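## Task

Take the yellow sponge off the desk and set it on the top surface of the low shelf beneath the green sign. It has to stay there on its own, not held up by the robot. The robot must not topple or be left leaning, or the task fails.

## Robot and tools

ROBOT. The robot is a Rainbow Robotics RB-Y1 in a physics simulation. It has a wheeled base with two drive wheels and two rear casters; the base is 0.66 m long and 0.58 m wide, and its front edge sits 0.10 m ahead of the drive axle. It cannot move sideways. On the base stands a folding leg (ankle, knee, hip), then a chest carrying a head and two 7-joint arms, each ending in a parallel gripper. When bent, the leg can stick out past the front of the base. Loose objects may occasionally get nudged by outside disturbances.

FRAMES. The base frame has its origin on the floor midway between the drive wheels, with x forward, y left and z up. The reported chest, left_hand and right_hand positions are in this frame. chest is a spine point 0.08 m under the shoulders; its x axis is the chest's facing direction. A hand point lies between its finger pads; the fingers point along the hand's -z and close along its x. Printed hand positions can be off, especially at full reach. The odometry frame is the base frame where the scene began; base_odometry counts wheel rotation only, so wheel slip shows up as travel. Heading runs -3.142 to 3.142, positive to the left.

execute_actions. Argument "actions": a list holding one action or none (none just reports state and images). One action can contain:
- "base": exactly one relative move from where the base currently is. {"translate_m": d} drives straight d metres, forward positive, -3 to 3. {"rotate_rad": d} spins in place d radians, counter-clockwise (left) positive, -3.2 to 3.2. A move needing over 8.667 s at its top speed is refused.
- "joints": one dictionary for the whole robot (torso, head, both arms, grippers), each entry an absolute target by joint name, in radians except grippers in metres of clear pad opening. Ranges: torso_squat_rad 0 to 1.2 (0 is tall, higher lowers a level chest); torso_shift_rad -0.3 to 0.6 (positive moves hips forward); torso_pitch_rad -0.2 to 1.4 (positive leans forward); torso_yaw_rad -1.5 to 1.5 (positive turns left). Per arm: shoulder_pitch -2.356 to 2.356 (0 hangs, negative raises forward); left_shoulder_roll_rad 0 to 3.141 and right_shoulder_roll_rad -3.141 to 0 (away from the body lifts the arm sideways); shoulder_yaw -2.094 to 2.094 (positive turns a bent forearm left on both arms); elbow -2.617 to 0.01 (negative bends); forearm_roll -3.141 to 3.141; wrist_pitch -1.57 to 1.919 (negative tips the hand forward); hand_roll -2.705 to 2.705; left_gripper_m and right_gripper_m 0 to 0.1. head_pan_rad -0.523 to 0.523 relative to the chest (positive left); head_tilt_rad -0.35 to 1.57 (positive looks down). Joints count as reached within ±0.02 rad, grippers ±0.004 m. Extra torso rules: squat+shift <= 1.52; squat-shift+pitch <= 1.57; shift+0.5 pitch-0.4 squat <= 0.7; shift+0.3 pitch-0.5 squat <= 0.39; breaking one leaves the named torso joints short with "off_target".
- "speeds": optional lower caps for this action, translate_m 0.05 to 0.4 m/s, rotate_rad 0.1 to 1.509 rad/s (defaults are the maxima).
- "min_time_s": 0.1 to 8, a floor on how long each arm and head motion lasts.
Base and joint motions start together. A joint or base left out may keep driving toward an earlier target without showing it. Any unknown key or out-of-range number rejects the whole call. No action runs beyond 15 s. "cameras" picks images: head_camera, left_wrist_camera, right_wrist_camera, or all (default); [] gives none.

wait: "seconds" 0 to 10; nothing new is commanded. zoom_image: "camera" plus "region" [x0, y0, x1, y1] in pixels from the top-left, at most 504 by 504, on that camera's latest full image. finished_scene: "scene" 1 or 2; it is final and the result reports success and then gives the next task.

RESULTS. "pictures" names the images in order. base_status and joint_status give each motion's outcome: "done" (for the base, wheels turned the full amount even if they slipped); "off_target" (stopped short, may still be pushing); "contact_stop" (hit something firm; stops its whole group: torso joints, or one arm's joints); "stopped_with_arm" (torso halted because an arm contact-stopped); "time_out"; "limit_stop_at_<name>"; "limit_stop_at_own_body" (guard stopped it before touching torso, head, leg or base; move the arm and torso apart). After these stops the joint forgets its target and holds. "joint command not followed" with a "cause:" line means an arm's targets were withheld to avoid self or arm-to-arm collision (joint_status "not_followed"); those targets may be retried later, so send passing ones. on_its_own covers uncommanded parts, where "held at" is the held target. If any call reports a stop, remaining calls in the same reply are skipped.

CAUTIONS. To grip, command an opening at least 0.005 m narrower than the object; the resulting "off_target" is expected. After a stop, first back off the arms, then the torso, in separate actions. Exception: if both hands share an object and the torso contact-stops right at start with nothing in the way, resend every arm joint at its reported position, then repeat the torso command. The base keeps driving after bumping furniture, and a bent leg hitting furniture can shove the robot backward unseen by odometry. Never let the arms collide or squeeze each other, grippers included. Each arm handles 3 kg; heavy loads far forward can tip the robot. Contact torque reaching a joint's limit (shoulder 61.6, elbow 31.6, forearm/wrist/hand 22 N m, load included) freezes the robot for 10 s. Holding loads heats motors: MOTOR HOT appears from 65 °C, and at 80 °C an OVER-TEMPERATURE FAULT brakes the arm, with cut keys saying "limit_stop_at_motor_heat"; resend targets afterwards. The robot holds its last command while you think. Avoid drops, slips, slams and hard pushes.

Each tool is called after "Call:" as name(argument=value, ...) on one line, values as JSON.

## Session

I'll start by looking at the current state and camera images.

Call:
execute_actions(actions=[])

Scene clock: 0.00 s.
base_odometry: x=+0.000 y=+0.000 heading=+0.000 (m, m, rad; odometry frame)
base_status: not commanded
joint_positions: torso_squat_rad=+0.350 torso_shift_rad=-0.001 torso_pitch_rad=+0.000 torso_yaw_rad=+0.000 left_shoulder_pitch_rad=-0.032 left_shoulder_roll_rad=+0.027 left_shoulder_yaw_rad=+0.025 left_elbow_rad=-0.148 left_forearm_roll_rad=-0.007 left_wrist_pitch_rad=+0.000 left_hand_roll_rad=-0.006 left_gripper_m=+0.101 right_shoulder_pitch_rad=+0.056 right_shoulder_roll_rad=-0.016 right_shoulder_yaw_rad=+0.000 right_elbow_rad=-0.217 right_forearm_roll_rad=-0.026 right_wrist_pitch_rad=+0.021 right_hand_roll_rad=-0.030 right_gripper_m=+0.100 head_pan_rad=+0.000 head_tilt_rad=+0.400
joint_status: not commanded
chest: x=-0.2288 y=+0.0002 z=+1.2475 quat_wxyz=(+1.000, +0.000, +0.000, +0.000) (m; base frame)
left_hand: x=-0.1330 y=+0.2415 z=+0.5685 quat_wxyz=(+0.996, +0.014, -0.090, -0.001) (m; base frame)
right_hand: x=-0.1681 y=-0.2338 z=+0.5647 quat_wxyz=(+0.997, -0.007, -0.072, -0.036) (m; base frame)
pictures: head_camera, left_wrist_camera, right_wrist_camera
Images, in order (width x height): head_camera 896x504, left_wrist_camera 644x364, right_wrist_camera 644x364.

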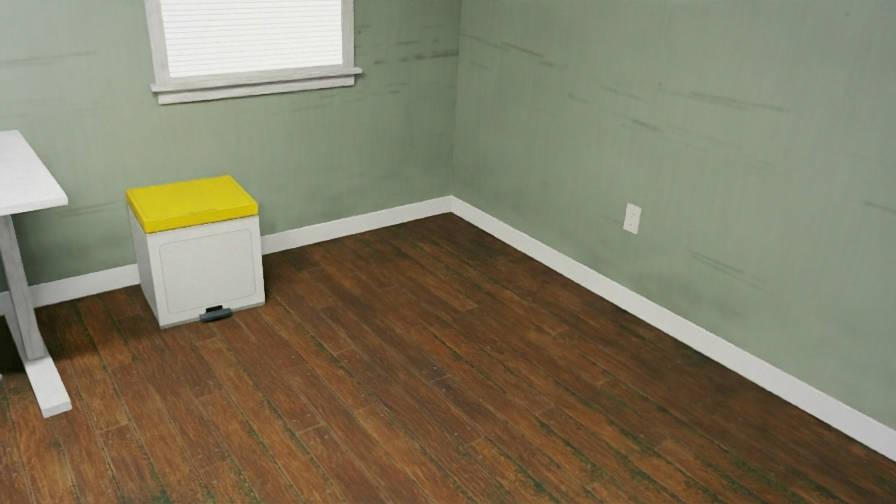

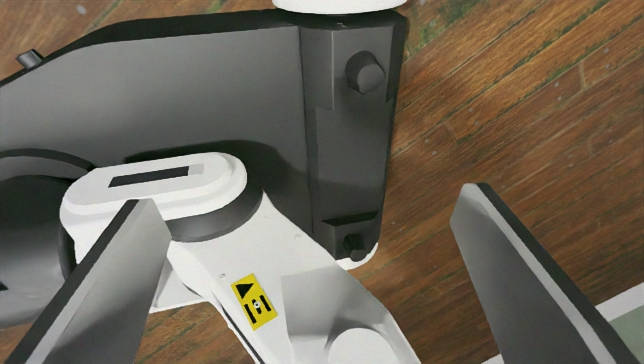

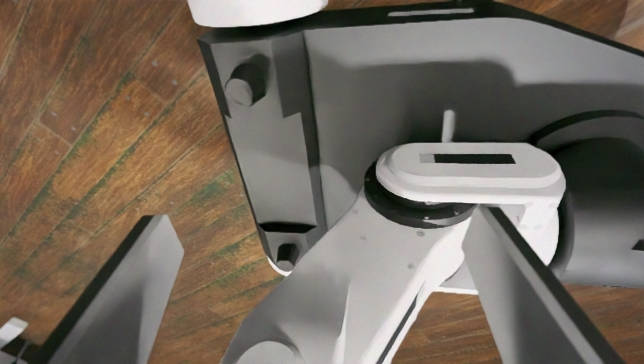

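Call:
execute_actions(actions=[{"joints": {"head_pan_rad": 0.52, "head_tilt_rad": 0.3}}], cameras=["head_camera"])

Scene clock: 4.07 s.
base_odometry: x=+0.000 y=+0.000 heading=+0.000 (m, m, rad; odometry frame)
base_status: not commanded
joint_positions: torso_squat_rad=+0.350 torso_shift_rad=-0.001 torso_pitch_rad=+0.000 torso_yaw_rad=+0.000 left_shoulder_pitch_rad=-0.032 left_shoulder_roll_rad=+0.027 left_shoulder_yaw_rad=+0.025 left_elbow_rad=-0.148 left_forearm_roll_rad=-0.007 left_wrist_pitch_rad=+0.000 left_hand_roll_rad=-0.006 left_gripper_m=+0.101 right_shoulder_pitch_rad=+0.056 right_shoulder_roll_rad=-0.016 right_shoulder_yaw_rad=+0.000 right_elbow_rad=-0.217 right_forearm_roll_rad=-0.026 right_wrist_pitch_rad=+0.021 right_hand_roll_rad=-0.030 right_gripper_m=+0.100 head_pan_rad=+0.520 head_tilt_rad=+0.300
joint_status: all done
chest: x=-0.2288 y=+0.0002 z=+1.2475 quat_wxyz=(+1.000, +0.000, +0.000, +0.000) (m; base frame)
left_hand: x=-0.1330 y=+0.2415 z=+0.5685 quat_wxyz=(+0.996, +0.014, -0.090, -0.001) (m; base frame)
right_hand: x=-0.1681 y=-0.2338 z=+0.5647 quat_wxyz=(+0.997, -0.007, -0.072, -0.036) (m; base frame)
pictures: head_camera
Images, in order (width x height): head_camera 896x504.

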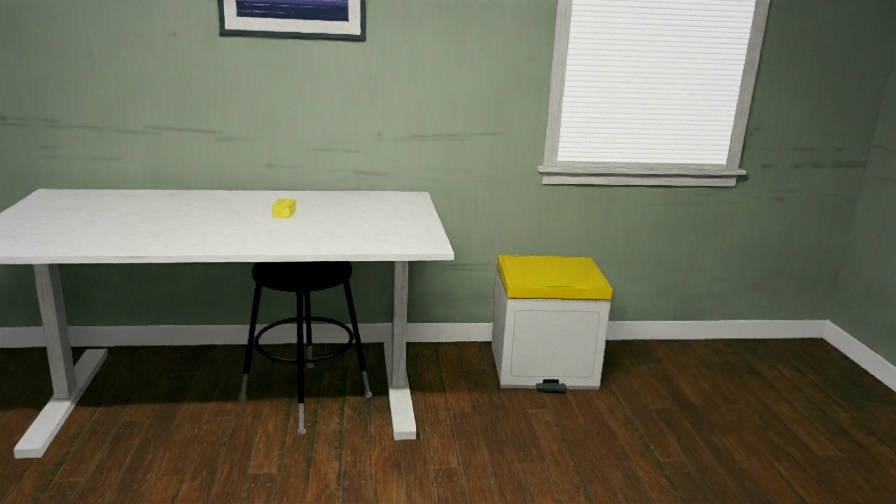

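Call:
zoom_image(camera="head_camera", region=[0, 160, 480, 480])

Call:
zoom_image(camera="head_camera", region=[220, 170, 360, 250])

Region (0, 160, 480, 480) of head_camera's 896x504 image, scaled by 1.050, with more detail than that image has.

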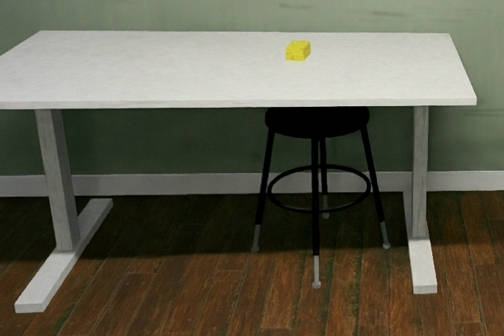

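Region (220, 170, 360, 250) of head_camera's 896x504 image, scaled by 3.600, with more detail than that image has; it fills the top 288 rows of this view, and the rest is white.

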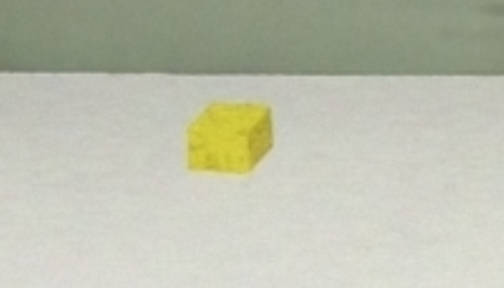

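Call:
execute_actions(actions=[{"base": {"rotate_rad": 0.75}, "joints": {"head_pan_rad": 0.52, "head_tilt_rad": 0.15, "torso_yaw_rad": 0.4, "torso_squat_rad": 0.2}}], cameras=["head_camera"])

Scene clock: 126.97 s.
base_odometry: x=+0.000 y=+0.000 heading=+0.750 (m, m, rad; odometry frame)
base_status: done
joint_positions: torso_squat_rad=+0.200 torso_shift_rad=-0.001 torso_pitch_rad=+0.000 torso_yaw_rad=+0.400 left_shoulder_pitch_rad=-0.032 left_shoulder_roll_rad=+0.027 left_shoulder_yaw_rad=+0.025 left_elbow_rad=-0.148 left_forearm_roll_rad=-0.007 left_wrist_pitch_rad=+0.000 left_hand_roll_rad=-0.006 left_gripper_m=+0.101 right_shoulder_pitch_rad=+0.056 right_shoulder_roll_rad=-0.016 right_shoulder_yaw_rad=+0.000 right_elbow_rad=-0.217 right_forearm_roll_rad=-0.026 right_wrist_pitch_rad=+0.021 right_hand_roll_rad=-0.030 right_gripper_m=+0.100 head_pan_rad=+0.520 head_tilt_rad=+0.150
joint_status: all done
chest: x=-0.2288 y=+0.0002 z=+1.2760 quat_wxyz=(+0.980, +0.000, +0.000, +0.199) (m; base frame)
left_hand: x=-0.2348 y=+0.2597 z=+0.5969 quat_wxyz=(+0.976, +0.032, -0.085, +0.197) (m; base frame)
right_hand: x=-0.0819 y=-0.1918 z=+0.5932 quat_wxyz=(+0.984, +0.007, -0.072, +0.163) (m; base frame)
pictures: head_camera
Images, in order (width x height): head_camera 896x504.

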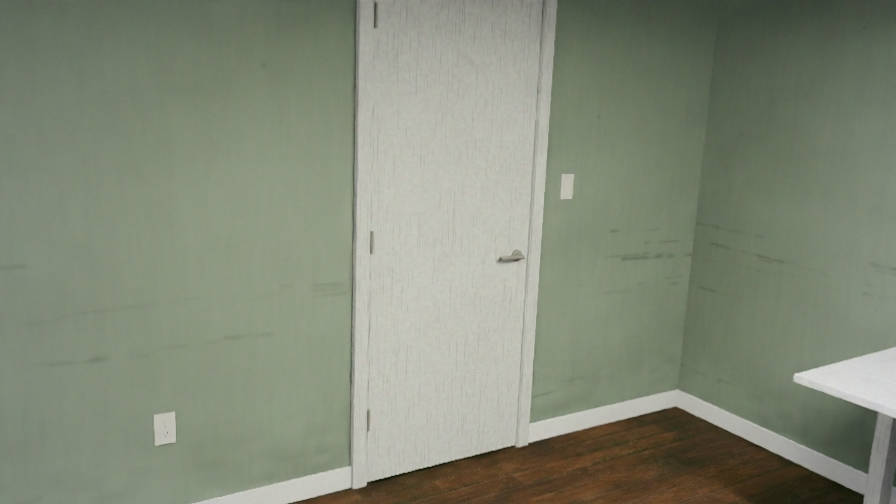

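Call:
execute_actions(actions=[{"base": {"translate_m": 1.2}, "joints": {"head_pan_rad": 0.0, "head_tilt_rad": 0.7, "torso_yaw_rad": 0.0}}], cameras=["head_camera"])

Scene clock: 145.20 s.
base_odometry: x=+0.878 y=+0.818 heading=+0.750 (m, m, rad; odometry frame)
base_status: done
joint_positions: torso_squat_rad=+0.200 torso_shift_rad=-0.001 torso_pitch_rad=+0.000 torso_yaw_rad=+0.000 left_shoulder_pitch_rad=-0.032 left_shoulder_roll_rad=+0.027 left_shoulder_yaw_rad=+0.025 left_elbow_rad=-0.148 left_forearm_roll_rad=-0.007 left_wrist_pitch_rad=+0.000 left_hand_roll_rad=-0.006 left_gripper_m=+0.101 right_shoulder_pitch_rad=+0.056 right_shoulder_roll_rad=-0.016 right_shoulder_yaw_rad=+0.000 right_elbow_rad=-0.217 right_forearm_roll_rad=-0.026 right_wrist_pitch_rad=+0.021 right_hand_roll_rad=-0.030 right_gripper_m=+0.100 head_pan_rad=+0.000 head_tilt_rad=+0.700
joint_status: all done
chest: x=-0.2287 y=+0.0002 z=+1.2760 quat_wxyz=(+1.000, +0.000, +0.000, +0.000) (m; base frame)
left_hand: x=-0.1331 y=+0.2416 z=+0.5970 quat_wxyz=(+0.996, +0.014, -0.089, -0.001) (m; base frame)
right_hand: x=-0.1679 y=-0.2338 z=+0.5932 quat_wxyz=(+0.997, -0.007, -0.072, -0.036) (m; base frame)
pictures: head_camera
Images, in order (width x height): head_camera 896x504.

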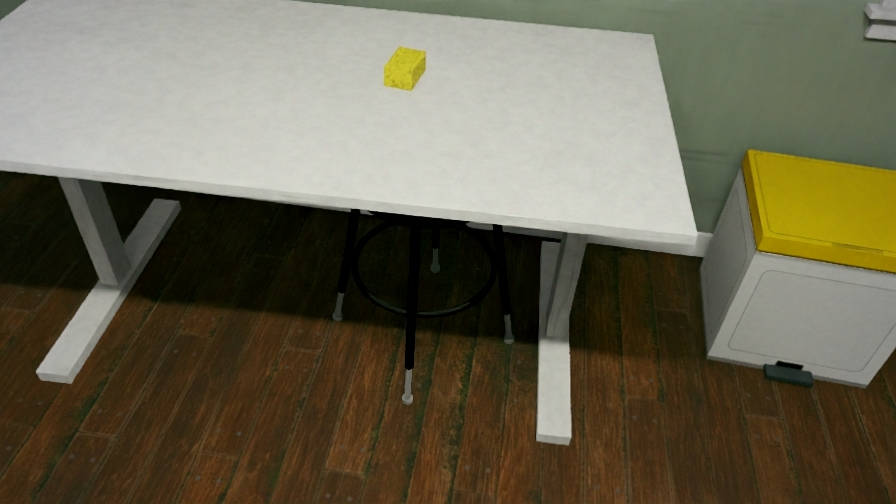

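Call:
zoom_image(camera="head_camera", region=[345, 20, 465, 120])

Call:
zoom_image(camera="head_camera", region=[480, 0, 760, 280])

Call:
zoom_image(camera="head_camera", region=[320, 200, 600, 480])

Call:
zoom_image(camera="head_camera", region=[0, 140, 260, 400])

Region (345, 20, 465, 120) of head_camera's 896x504 image, scaled by 4.200, with more detail than that image has.

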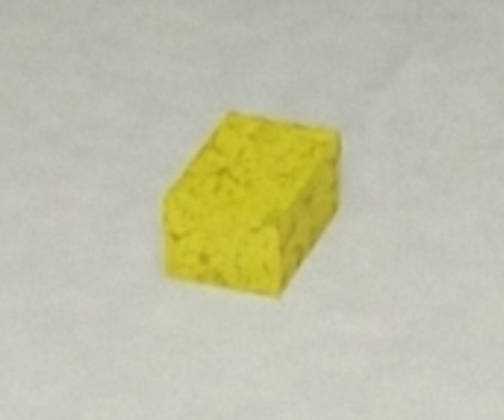

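Region (480, 0, 760, 280) of head_camera's 896x504 image, scaled by 1.800, with more detail than that image has.

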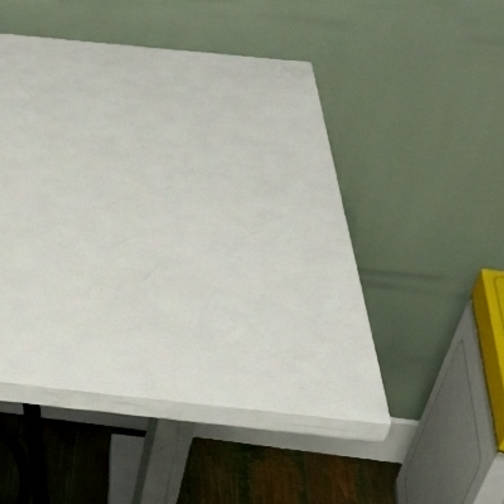

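Region (320, 200, 600, 480) of head_camera's 896x504 image, scaled by 1.800, with more detail than that image has.

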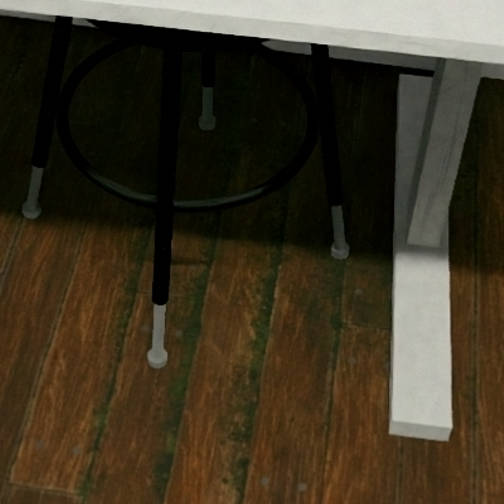

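Region (0, 140, 260, 400) of head_camera's 896x504 image, scaled by 1.938, with more detail than that image has.

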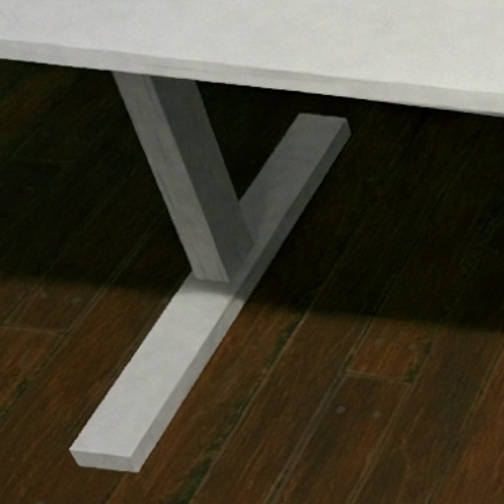

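Call:
execute_actions(actions=[{"base": {"translate_m": 0.72}, "joints": {"torso_shift_rad": 0.2, "torso_pitch_rad": 0.52, "left_shoulder_pitch_rad": -1.213, "left_shoulder_roll_rad": 0.1, "left_shoulder_yaw_rad": -0.38, "left_elbow_rad": -1.127, "left_forearm_roll_rad": 0.083, "left_wrist_pitch_rad": 1.22, "left_hand_roll_rad": -1.2, "left_gripper_m": 0.1, "head_tilt_rad": 0.5}}], cameras=["head_camera", "left_wrist_camera"])

Scene clock: 268.37 s.
base_odometry: x=+1.404 y=+1.309 heading=+0.751 (m, m, rad; odometry frame)
base_status: done
joint_positions: torso_squat_rad=+0.200 torso_shift_rad=+0.200 torso_pitch_rad=+0.520 torso_yaw_rad=+0.000 left_shoulder_pitch_rad=-1.213 left_shoulder_roll_rad=+0.100 left_shoulder_yaw_rad=-0.380 left_elbow_rad=-1.127 left_forearm_roll_rad=+0.083 left_wrist_pitch_rad=+1.220 left_hand_roll_rad=-1.200 left_gripper_m=+0.100 right_shoulder_pitch_rad=+0.056 right_shoulder_roll_rad=-0.016 right_shoulder_yaw_rad=+0.000 right_elbow_rad=-0.217 right_forearm_roll_rad=-0.026 right_wrist_pitch_rad=+0.021 right_hand_roll_rad=-0.030 right_gripper_m=+0.100 head_pan_rad=+0.000 head_tilt_rad=+0.500
joint_status: all done
chest: x=+0.0622 y=+0.0002 z=+1.2213 quat_wxyz=(+0.966, +0.000, +0.257, +0.000) (m; base frame)
left_hand: x=+0.5985 y=-0.0149 z=+0.8862 quat_wxyz=(+0.554, +0.172, -0.193, -0.791) (m; base frame)
right_hand: x=-0.2247 y=-0.2338 z=+0.5988 quat_wxyz=(+0.982, -0.016, +0.187, -0.033) (m; base frame)
pictures: head_camera, left_wrist_camera
Images, in order (width x height): head_camera 896x504, left_wrist_camera 644x364.

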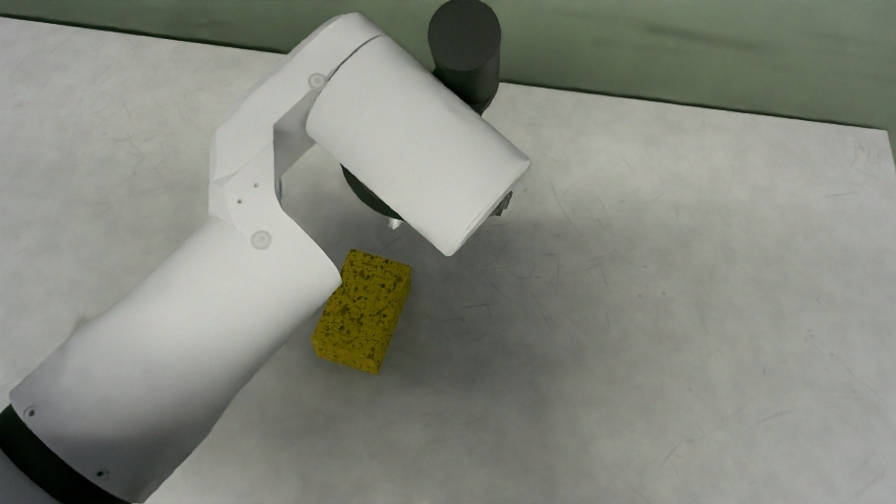

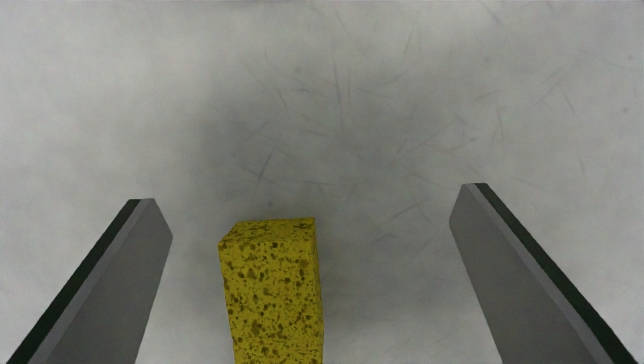

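Call:
zoom_image(camera="head_camera", region=[280, 220, 460, 400])

Region (280, 220, 460, 400) of head_camera's 896x504 image, scaled by 2.800, with more detail than that image has.

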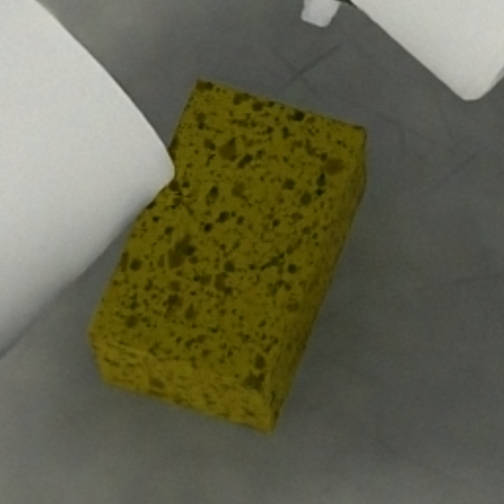

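Call:
zoom_image(camera="left_wrist_camera", region=[110, 164, 510, 364])

Region (110, 164, 510, 364) of left_wrist_camera's 644x364 image, scaled by 1.260, with more detail than that image has.

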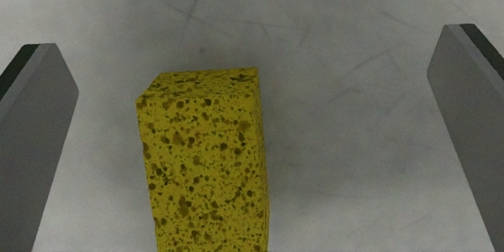

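Call:
execute_actions(actions=[{"joints": {"left_shoulder_pitch_rad": -1.024, "left_shoulder_roll_rad": 0.1, "left_shoulder_yaw_rad": -0.286, "left_elbow_rad": -0.992, "left_forearm_roll_rad": 0.132, "left_wrist_pitch_rad": 1.07, "left_hand_roll_rad": -1.365}, "min_time_s": 1.0}], cameras=["head_camera", "left_wrist_camera"])

Scene clock: 363.87 s.
base_odometry: x=+1.404 y=+1.309 heading=+0.751 (m, m, rad; odometry frame)
base_status: not commanded
joint_positions: torso_squat_rad=+0.200 torso_shift_rad=+0.200 torso_pitch_rad=+0.520 torso_yaw_rad=+0.000 left_shoulder_pitch_rad=-1.024 left_shoulder_roll_rad=+0.100 left_shoulder_yaw_rad=-0.286 left_elbow_rad=-0.992 left_forearm_roll_rad=+0.132 left_wrist_pitch_rad=+1.070 left_hand_roll_rad=-1.365 left_gripper_m=+0.100 right_shoulder_pitch_rad=+0.056 right_shoulder_roll_rad=-0.016 right_shoulder_yaw_rad=+0.000 right_elbow_rad=-0.217 right_forearm_roll_rad=-0.026 right_wrist_pitch_rad=+0.021 right_hand_roll_rad=-0.030 right_gripper_m=+0.100 head_pan_rad=+0.000 head_tilt_rad=+0.500
joint_status: all done
chest: x=+0.0622 y=+0.0002 z=+1.2213 quat_wxyz=(+0.966, +0.000, +0.257, +0.000) (m; base frame)
left_hand: x=+0.5391 y=+0.0419 z=+0.7692 quat_wxyz=(+0.569, +0.100, -0.142, -0.804) (m; base frame)
right_hand: x=-0.2247 y=-0.2338 z=+0.5988 quat_wxyz=(+0.982, -0.016, +0.187, -0.033) (m; base frame)
pictures: head_camera, left_wrist_camera
Images, in order (width x height): head_camera 896x504, left_wrist_camera 644x364.

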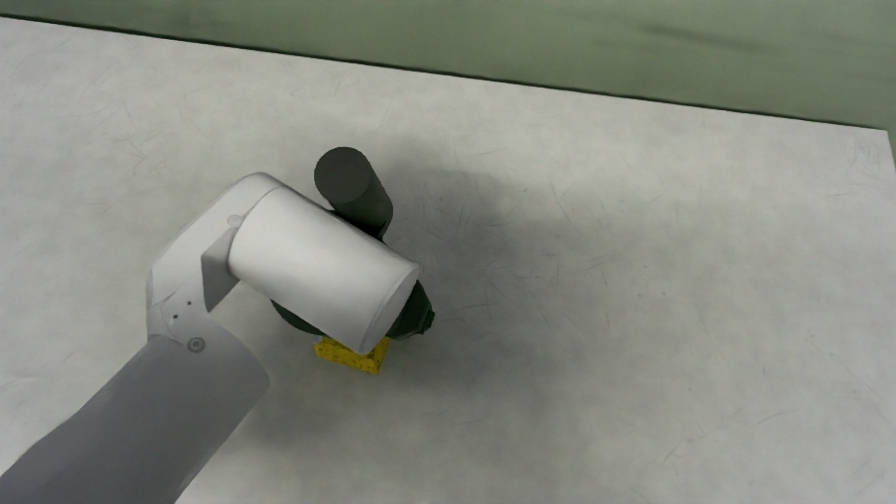

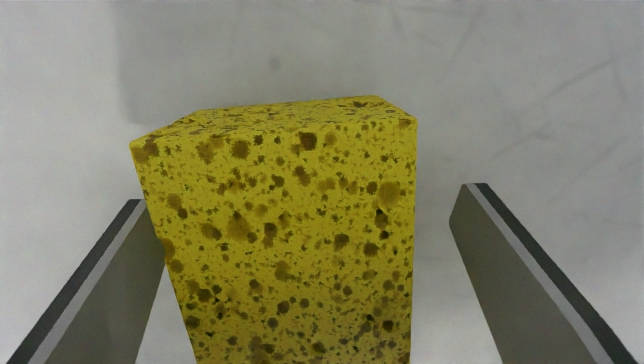

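Call:
execute_actions(actions=[{"joints": {"left_gripper_m": 0.048}}], cameras=["left_wrist_camera"])

Scene clock: 372.37 s.
base_odometry: x=+1.404 y=+1.309 heading=+0.751 (m, m, rad; odometry frame)
base_status: not commanded
joint_positions: torso_squat_rad=+0.200 torso_shift_rad=+0.200 torso_pitch_rad=+0.520 torso_yaw_rad=+0.000 left_shoulder_pitch_rad=-1.024 left_shoulder_roll_rad=+0.100 left_shoulder_yaw_rad=-0.286 left_elbow_rad=-0.992 left_forearm_roll_rad=+0.132 left_wrist_pitch_rad=+1.070 left_hand_roll_rad=-1.365 left_gripper_m=+0.060 right_shoulder_pitch_rad=+0.056 right_shoulder_roll_rad=-0.016 right_shoulder_yaw_rad=+0.000 right_elbow_rad=-0.217 right_forearm_roll_rad=-0.026 right_wrist_pitch_rad=+0.021 right_hand_roll_rad=-0.030 right_gripper_m=+0.100 head_pan_rad=+0.000 head_tilt_rad=+0.500
joint_status: left_gripper_m off_target (ended at +0.060, target +0.048)
chest: x=+0.0622 y=+0.0002 z=+1.2213 quat_wxyz=(+0.966, +0.000, +0.257, +0.000) (m; base frame)
left_hand: x=+0.5391 y=+0.0419 z=+0.7692 quat_wxyz=(+0.569, +0.100, -0.142, -0.804) (m; base frame)
right_hand: x=-0.2247 y=-0.2338 z=+0.5988 quat_wxyz=(+0.982, -0.016, +0.187, -0.033) (m; base frame)
pictures: left_wrist_camera
Images, in order (width x height): left_wrist_camera 644x364.

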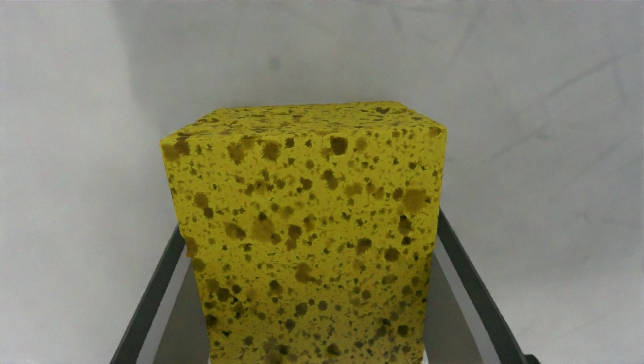

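Call:
execute_actions(actions=[{"base": {"translate_m": -0.65}, "joints": {"torso_shift_rad": 0.0, "torso_pitch_rad": 0.0, "torso_yaw_rad": -1.4, "left_elbow_rad": -1.2, "left_wrist_pitch_rad": 1.3, "head_pan_rad": -0.52, "head_tilt_rad": 0.2}, "min_time_s": 1.0}], cameras=["head_camera", "left_wrist_camera"])

Scene clock: 397.20 s.
base_odometry: x=+0.929 y=+0.866 heading=+0.751 (m, m, rad; odometry frame)
base_status: done
joint_positions: torso_squat_rad=+0.200 torso_shift_rad=+0.040 torso_pitch_rad=+0.105 torso_yaw_rad=-1.117 left_shoulder_pitch_rad=-1.024 left_shoulder_roll_rad=+0.100 left_shoulder_yaw_rad=-0.286 left_elbow_rad=-1.200 left_forearm_roll_rad=+0.132 left_wrist_pitch_rad=+1.300 left_hand_roll_rad=-1.365 left_gripper_m=+0.060 right_shoulder_pitch_rad=+0.056 right_shoulder_roll_rad=-0.016 right_shoulder_yaw_rad=+0.000 right_elbow_rad=-0.217 right_forearm_roll_rad=-0.026 right_wrist_pitch_rad=+0.021 right_hand_roll_rad=-0.030 right_gripper_m=+0.100 head_pan_rad=-0.520 head_tilt_rad=+0.200
joint_status: torso_shift_rad limit_stop_at_own_body (moved -0.160 of -0.200); torso_pitch_rad limit_stop_at_own_body (moved -0.416 of -0.520); torso_yaw_rad limit_stop_at_own_body (moved -1.117 of -1.400); the others done
on_its_own: torso_shift_rad is held at +0.040, not at your +0.000, since a limit_stop_at_own_body; torso_pitch_rad is held at +0.105, not at your +0.000, since a limit_stop_at_own_body; torso_yaw_rad is held at -1.117, not at your -1.400, since a limit_stop_at_own_body
chest: x=-0.1680 y=+0.0002 z=+1.2737 quat_wxyz=(+0.847, -0.028, +0.044, -0.529) (m; base frame)
left_hand: x=+0.1121 y=-0.5366 z=+1.1302 quat_wxyz=(+0.046, +0.061, -0.387, -0.919) (m; base frame)
right_hand: x=-0.4221 y=-0.1568 z=+0.6138 quat_wxyz=(+0.828, -0.073, -0.014, -0.556) (m; base frame)
pictures: head_camera, left_wrist_camera
Images, in order (width x height): head_camera 896x504, left_wrist_camera 644x364.

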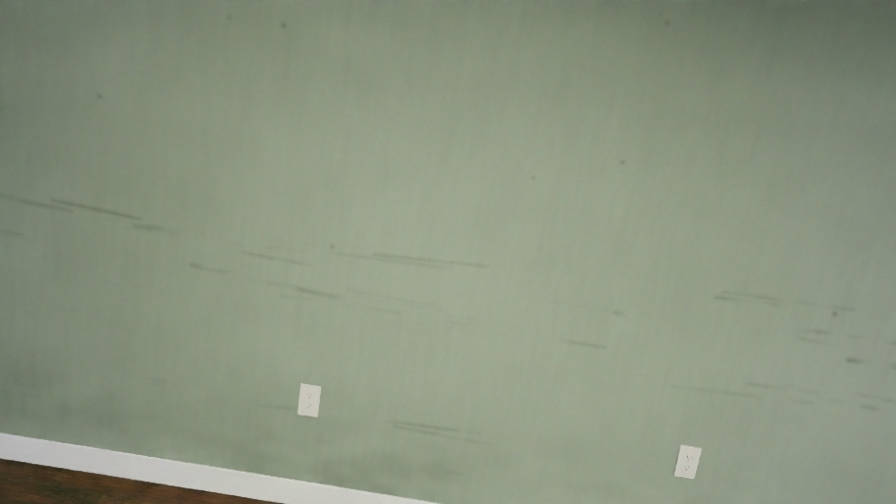

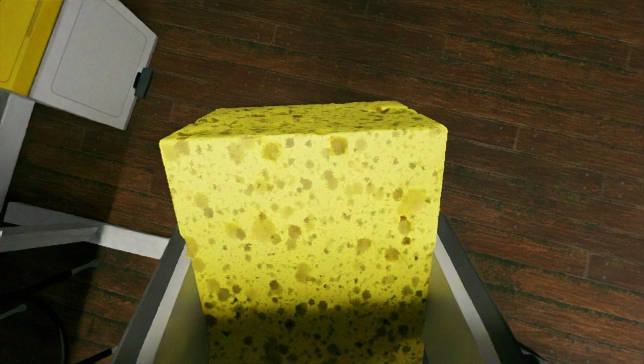

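Call:
execute_actions(actions=[{"base": {"rotate_rad": 2.95}, "joints": {"torso_shift_rad": 0.0, "torso_pitch_rad": 0.0, "torso_yaw_rad": 0.0, "left_shoulder_pitch_rad": -0.1, "left_shoulder_roll_rad": 0.08, "left_shoulder_yaw_rad": 0.0, "left_elbow_rad": -0.35, "left_forearm_roll_rad": 0.0, "left_wrist_pitch_rad": 0.2, "left_hand_roll_rad": -1.5, "head_pan_rad": 0.0, "head_tilt_rad": 0.25}, "min_time_s": 4.0}], cameras=["head_camera", "left_wrist_camera"])

Scene clock: 419.27 s.
base_odometry: x=+0.929 y=+0.866 heading=-2.582 (m, m, rad; odometry frame)
base_status: done
joint_positions: torso_squat_rad=+0.200 torso_shift_rad=+0.000 torso_pitch_rad=+0.000 torso_yaw_rad=+0.000 left_shoulder_pitch_rad=-0.100 left_shoulder_roll_rad=+0.080 left_shoulder_yaw_rad=+0.000 left_elbow_rad=-0.350 left_forearm_roll_rad=+0.000 left_wrist_pitch_rad=+0.200 left_hand_roll_rad=-1.500 left_gripper_m=+0.060 right_shoulder_pitch_rad=+0.056 right_shoulder_roll_rad=-0.016 right_shoulder_yaw_rad=+0.000 right_elbow_rad=-0.217 right_forearm_roll_rad=-0.026 right_wrist_pitch_rad=+0.021 right_hand_roll_rad=-0.030 right_gripper_m=+0.100 head_pan_rad=+0.000 head_tilt_rad=+0.250
joint_status: all done
chest: x=-0.2280 y=+0.0002 z=+1.2760 quat_wxyz=(+1.000, +0.000, +0.000, +0.000) (m; base frame)
left_hand: x=-0.0318 y=+0.2747 z=+0.6183 quat_wxyz=(+0.713, +0.111, -0.063, -0.689) (m; base frame)
right_hand: x=-0.1677 y=-0.2339 z=+0.5932 quat_wxyz=(+0.997, -0.007, -0.072, -0.036) (m; base frame)
pictures: head_camera, left_wrist_camera
Images, in order (width x height): head_camera 896x504, left_wrist_camera 644x364.

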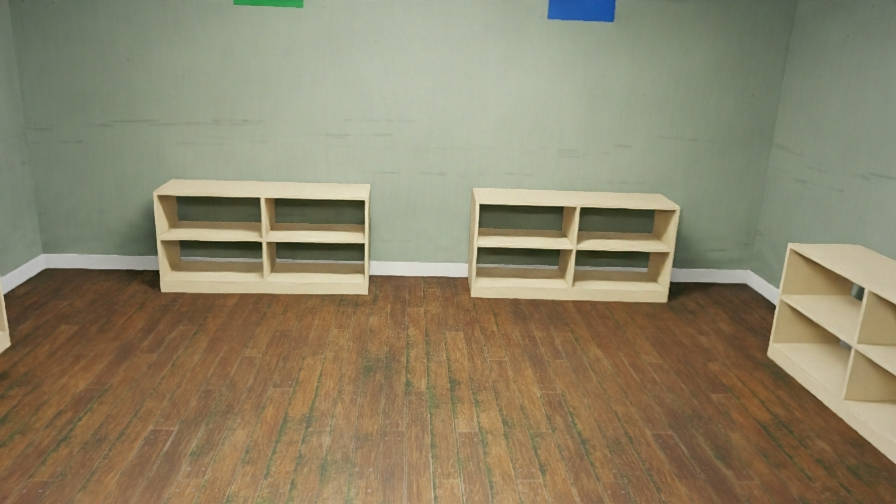

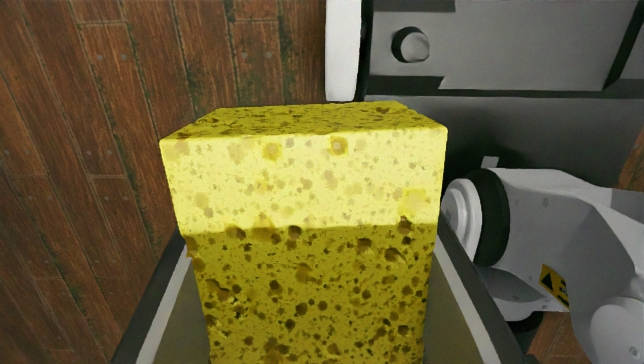

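Call:
zoom_image(camera="head_camera", region=[130, 160, 410, 320])

Call:
zoom_image(camera="head_camera", region=[200, 0, 640, 60])

Region (130, 160, 410, 320) of head_camera's 896x504 image, scaled by 1.800, with more detail than that image has; it fills the top 288 rows of this view, and the rest is white.

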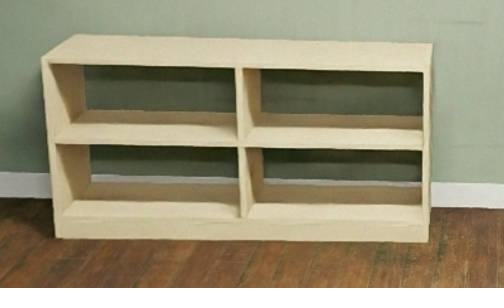

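Region (200, 0, 640, 60) of head_camera's 896x504 image, scaled by 1.145, with more detail than that image has; it fills the top 69 rows of this view, and the rest is white.

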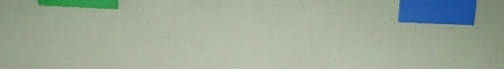

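Call:
execute_actions(actions=[{"base": {"translate_m": 3.0}, "joints": {"torso_squat_rad": 0.5, "torso_shift_rad": 0.2, "head_pan_rad": 0.3, "head_tilt_rad": 0.72}}], cameras=["head_camera", "left_wrist_camera"])

Scene clock: 499.90 s.
base_odometry: x=-1.614 y=-0.727 heading=-2.582 (m, m, rad; odometry frame)
base_status: done
joint_positions: torso_squat_rad=+0.500 torso_shift_rad=+0.200 torso_pitch_rad=+0.000 torso_yaw_rad=+0.000 left_shoulder_pitch_rad=-0.100 left_shoulder_roll_rad=+0.080 left_shoulder_yaw_rad=+0.000 left_elbow_rad=-0.350 left_forearm_roll_rad=+0.000 left_wrist_pitch_rad=+0.200 left_hand_roll_rad=-1.500 left_gripper_m=+0.060 right_shoulder_pitch_rad=+0.056 right_shoulder_roll_rad=-0.016 right_shoulder_yaw_rad=+0.000 right_elbow_rad=-0.217 right_forearm_roll_rad=-0.026 right_wrist_pitch_rad=+0.021 right_hand_roll_rad=-0.030 right_gripper_m=+0.100 head_pan_rad=+0.300 head_tilt_rad=+0.720
joint_status: all done
chest: x=-0.1059 y=+0.0002 z=+1.1920 quat_wxyz=(+1.000, +0.000, +0.000, +0.000) (m; base frame)
left_hand: x=+0.0902 y=+0.2747 z=+0.5342 quat_wxyz=(+0.713, +0.111, -0.063, -0.689) (m; base frame)
right_hand: x=-0.0454 y=-0.2339 z=+0.5092 quat_wxyz=(+0.997, -0.007, -0.072, -0.036) (m; base frame)
pictures: head_camera, left_wrist_camera
Images, in order (width x height): head_camera 896x504, left_wrist_camera 644x364.

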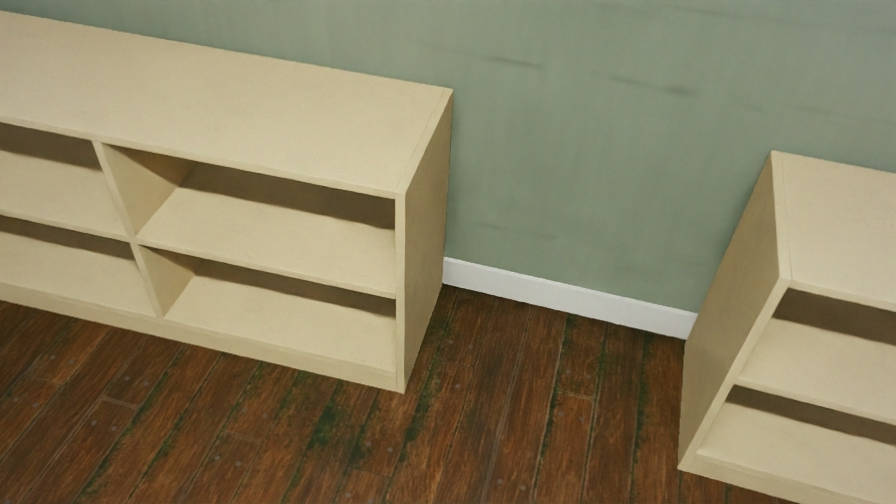

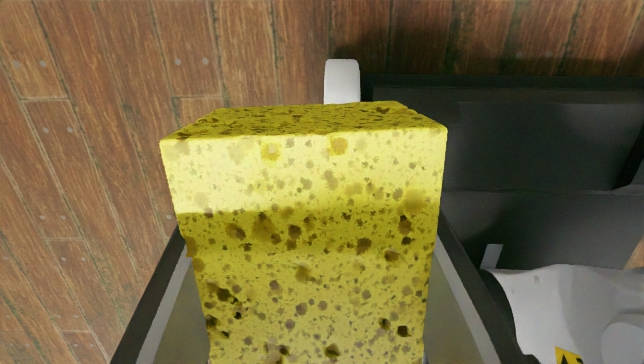

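Call:
zoom_image(camera="head_camera", region=[300, 60, 520, 280])

Call:
zoom_image(camera="head_camera", region=[300, 230, 520, 450])

Call:
zoom_image(camera="head_camera", region=[600, 130, 896, 504])

Call:
zoom_image(camera="head_camera", region=[0, 0, 340, 360])

Region (300, 60, 520, 280) of head_camera's 896x504 image, scaled by 2.291, with more detail than that image has.

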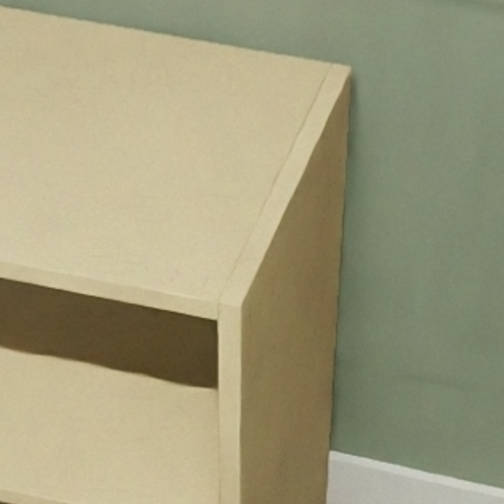

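Region (300, 230, 520, 450) of head_camera's 896x504 image, scaled by 2.291, with more detail than that image has.

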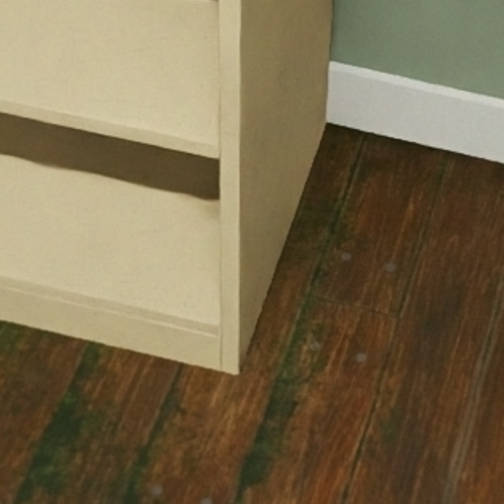

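Region (600, 130, 896, 504) of head_camera's 896x504 image, scaled by 1.348, with more detail than that image has; it fills the left 399 columns of this view, and the rest is white.

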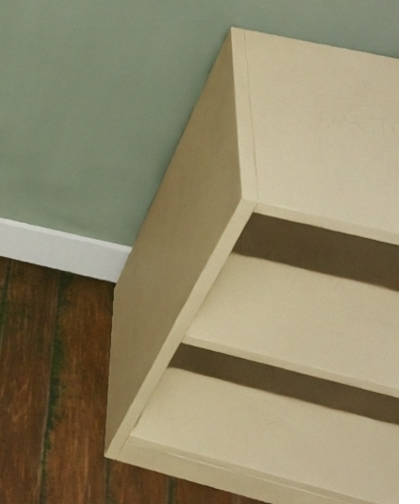

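Region (0, 0, 340, 360) of head_camera's 896x504 image, scaled by 1.400, with more detail than that image has.

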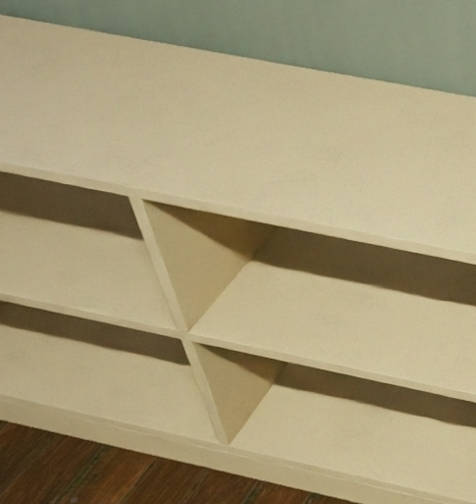

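Call:
execute_actions(actions=[{"base": {"translate_m": 0.78}, "joints": {"torso_pitch_rad": 0.6, "left_shoulder_pitch_rad": -0.566, "left_shoulder_roll_rad": 0.4, "left_shoulder_yaw_rad": 0.859, "left_elbow_rad": -1.332, "left_forearm_roll_rad": -0.009, "left_wrist_pitch_rad": 1.331, "left_hand_roll_rad": -0.662, "head_pan_rad": 0.52, "head_tilt_rad": 0.63}, "min_time_s": 1.5}], cameras=["head_camera", "left_wrist_camera"])

Scene clock: 623.17 s.
base_odometry: x=-2.275 y=-1.141 heading=-2.581 (m, m, rad; odometry frame)
base_status: done
joint_positions: torso_squat_rad=+0.500 torso_shift_rad=+0.200 torso_pitch_rad=+0.600 torso_yaw_rad=+0.000 left_shoulder_pitch_rad=-0.566 left_shoulder_roll_rad=+0.400 left_shoulder_yaw_rad=+0.859 left_elbow_rad=-1.332 left_forearm_roll_rad=-0.009 left_wrist_pitch_rad=+1.331 left_hand_roll_rad=-0.662 left_gripper_m=+0.060 right_shoulder_pitch_rad=+0.056 right_shoulder_roll_rad=-0.016 right_shoulder_yaw_rad=+0.000 right_elbow_rad=-0.217 right_forearm_roll_rad=-0.026 right_wrist_pitch_rad=+0.021 right_hand_roll_rad=-0.030 right_gripper_m=+0.100 head_pan_rad=+0.520 head_tilt_rad=+0.630
joint_status: all done
chest: x=+0.0689 y=+0.0002 z=+1.1379 quat_wxyz=(+0.955, +0.000, +0.296, +0.000) (m; base frame)
left_hand: x=+0.3299 y=+0.5803 z=+0.6990 quat_wxyz=(+0.985, +0.174, +0.000, +0.000) (m; base frame)
right_hand: x=-0.2668 y=-0.2338 z=+0.5402 quat_wxyz=(+0.973, -0.017, +0.226, -0.032) (m; base frame)
pictures: head_camera, left_wrist_camera
Images, in order (width x height): head_camera 896x504, left_wrist_camera 644x364.

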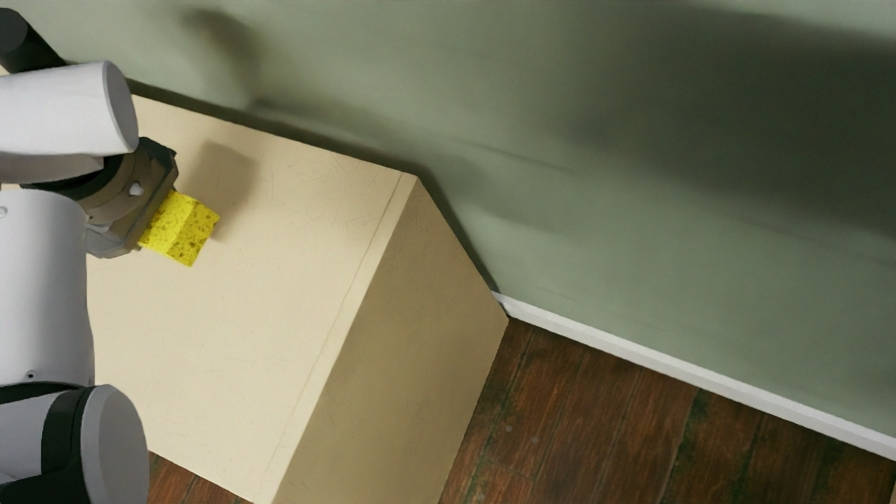

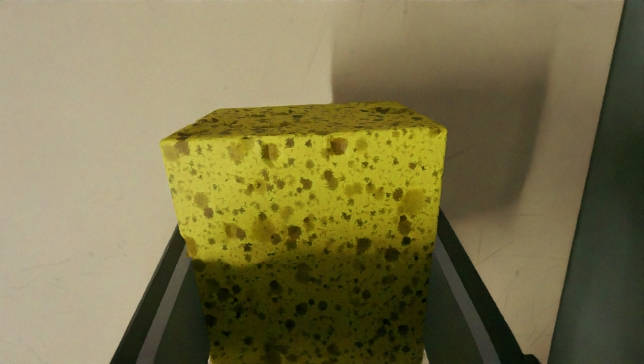

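Call:
zoom_image(camera="head_camera", region=[80, 100, 300, 320])

Region (80, 100, 300, 320) of head_camera's 896x504 image, scaled by 2.291, with more detail than that image has.

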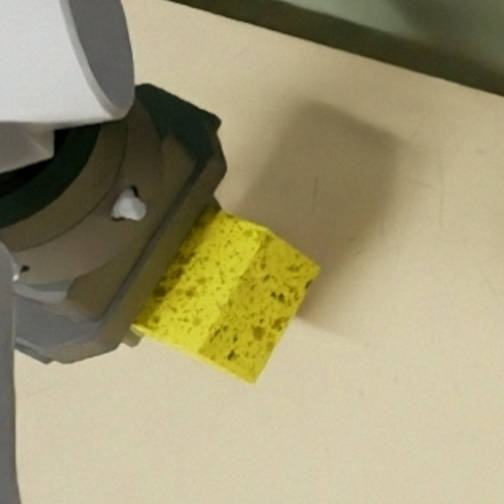

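Call:
execute_actions(actions=[{"joints": {"left_shoulder_pitch_rad": -0.488, "left_shoulder_roll_rad": 0.4, "left_shoulder_yaw_rad": 0.801, "left_elbow_rad": -1.219, "left_forearm_roll_rad": 0.051, "left_wrist_pitch_rad": 1.165, "left_hand_roll_rad": -0.622}, "min_time_s": 0.8}], cameras=["head_camera", "left_wrist_camera"])

Scene clock: 670.63 s.
base_odometry: x=-2.275 y=-1.141 heading=-2.581 (m, m, rad; odometry frame)
base_status: not commanded
joint_positions: torso_squat_rad=+0.500 torso_shift_rad=+0.200 torso_pitch_rad=+0.600 torso_yaw_rad=+0.000 left_shoulder_pitch_rad=-0.488 left_shoulder_roll_rad=+0.400 left_shoulder_yaw_rad=+0.801 left_elbow_rad=-1.219 left_forearm_roll_rad=+0.051 left_wrist_pitch_rad=+1.165 left_hand_roll_rad=-0.622 left_gripper_m=+0.060 right_shoulder_pitch_rad=+0.056 right_shoulder_roll_rad=-0.016 right_shoulder_yaw_rad=+0.000 right_elbow_rad=-0.217 right_forearm_roll_rad=-0.026 right_wrist_pitch_rad=+0.021 right_hand_roll_rad=-0.030 right_gripper_m=+0.100 head_pan_rad=+0.520 head_tilt_rad=+0.630
joint_status: all done
chest: x=+0.0689 y=+0.0002 z=+1.1379 quat_wxyz=(+0.955, +0.000, +0.296, +0.000) (m; base frame)
left_hand: x=+0.2999 y=+0.5803 z=+0.6569 quat_wxyz=(+0.985, +0.174, +0.000, +0.000) (m; base frame)
right_hand: x=-0.2668 y=-0.2338 z=+0.5402 quat_wxyz=(+0.973, -0.017, +0.226, -0.032) (m; base frame)
pictures: head_camera, left_wrist_camera
Images, in order (width x height): head_camera 896x504, left_wrist_camera 644x364.

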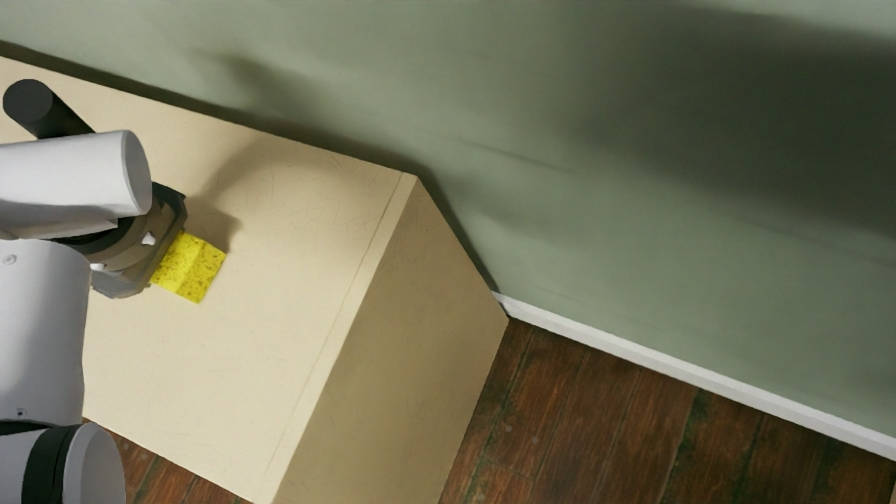

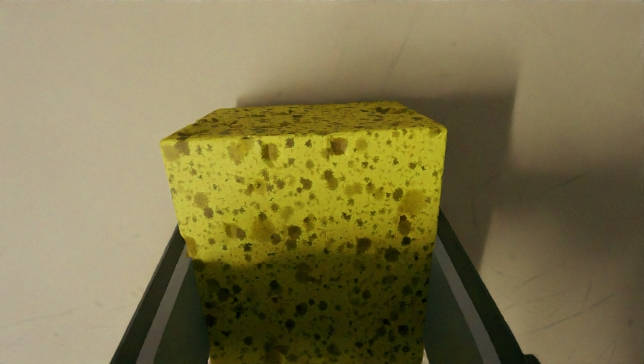

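Call:
execute_actions(actions=[{"joints": {"left_elbow_rad": -1.201, "left_wrist_pitch_rad": 1.147, "left_gripper_m": 0.095}}], cameras=["head_camera", "left_wrist_camera"])

Scene clock: 683.00 s.
base_odometry: x=-2.275 y=-1.141 heading=-2.581 (m, m, rad; odometry frame)
base_status: not commanded
joint_positions: torso_squat_rad=+0.500 torso_shift_rad=+0.200 torso_pitch_rad=+0.600 torso_yaw_rad=+0.000 left_shoulder_pitch_rad=-0.488 left_shoulder_roll_rad=+0.400 left_shoulder_yaw_rad=+0.801 left_elbow_rad=-1.201 left_forearm_roll_rad=+0.051 left_wrist_pitch_rad=+1.147 left_hand_roll_rad=-0.622 left_gripper_m=+0.095 right_shoulder_pitch_rad=+0.056 right_shoulder_roll_rad=-0.016 right_shoulder_yaw_rad=+0.000 right_elbow_rad=-0.217 right_forearm_roll_rad=-0.026 right_wrist_pitch_rad=+0.021 right_hand_roll_rad=-0.030 right_gripper_m=+0.100 head_pan_rad=+0.520 head_tilt_rad=+0.630
joint_status: all done
chest: x=+0.0689 y=+0.0002 z=+1.1379 quat_wxyz=(+0.955, +0.000, +0.296, +0.000) (m; base frame)
left_hand: x=+0.2977 y=+0.5806 z=+0.6528 quat_wxyz=(+0.985, +0.174, +0.000, +0.000) (m; base frame)
right_hand: x=-0.2668 y=-0.2338 z=+0.5402 quat_wxyz=(+0.973, -0.017, +0.226, -0.032) (m; base frame)
pictures: head_camera, left_wrist_camera
Images, in order (width x height): head_camera 896x504, left_wrist_camera 644x364.

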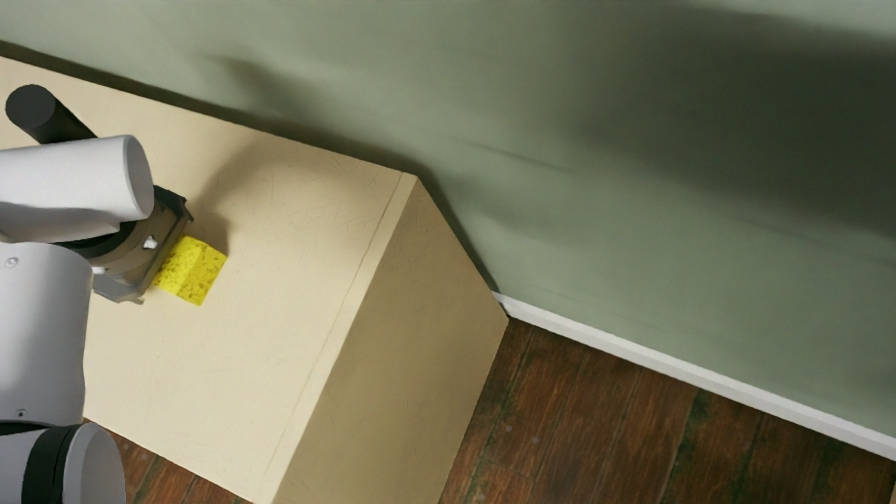

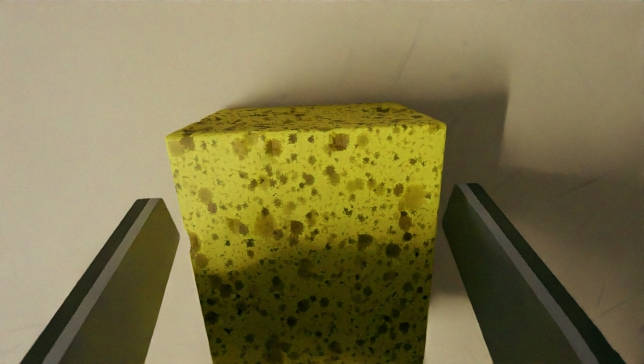

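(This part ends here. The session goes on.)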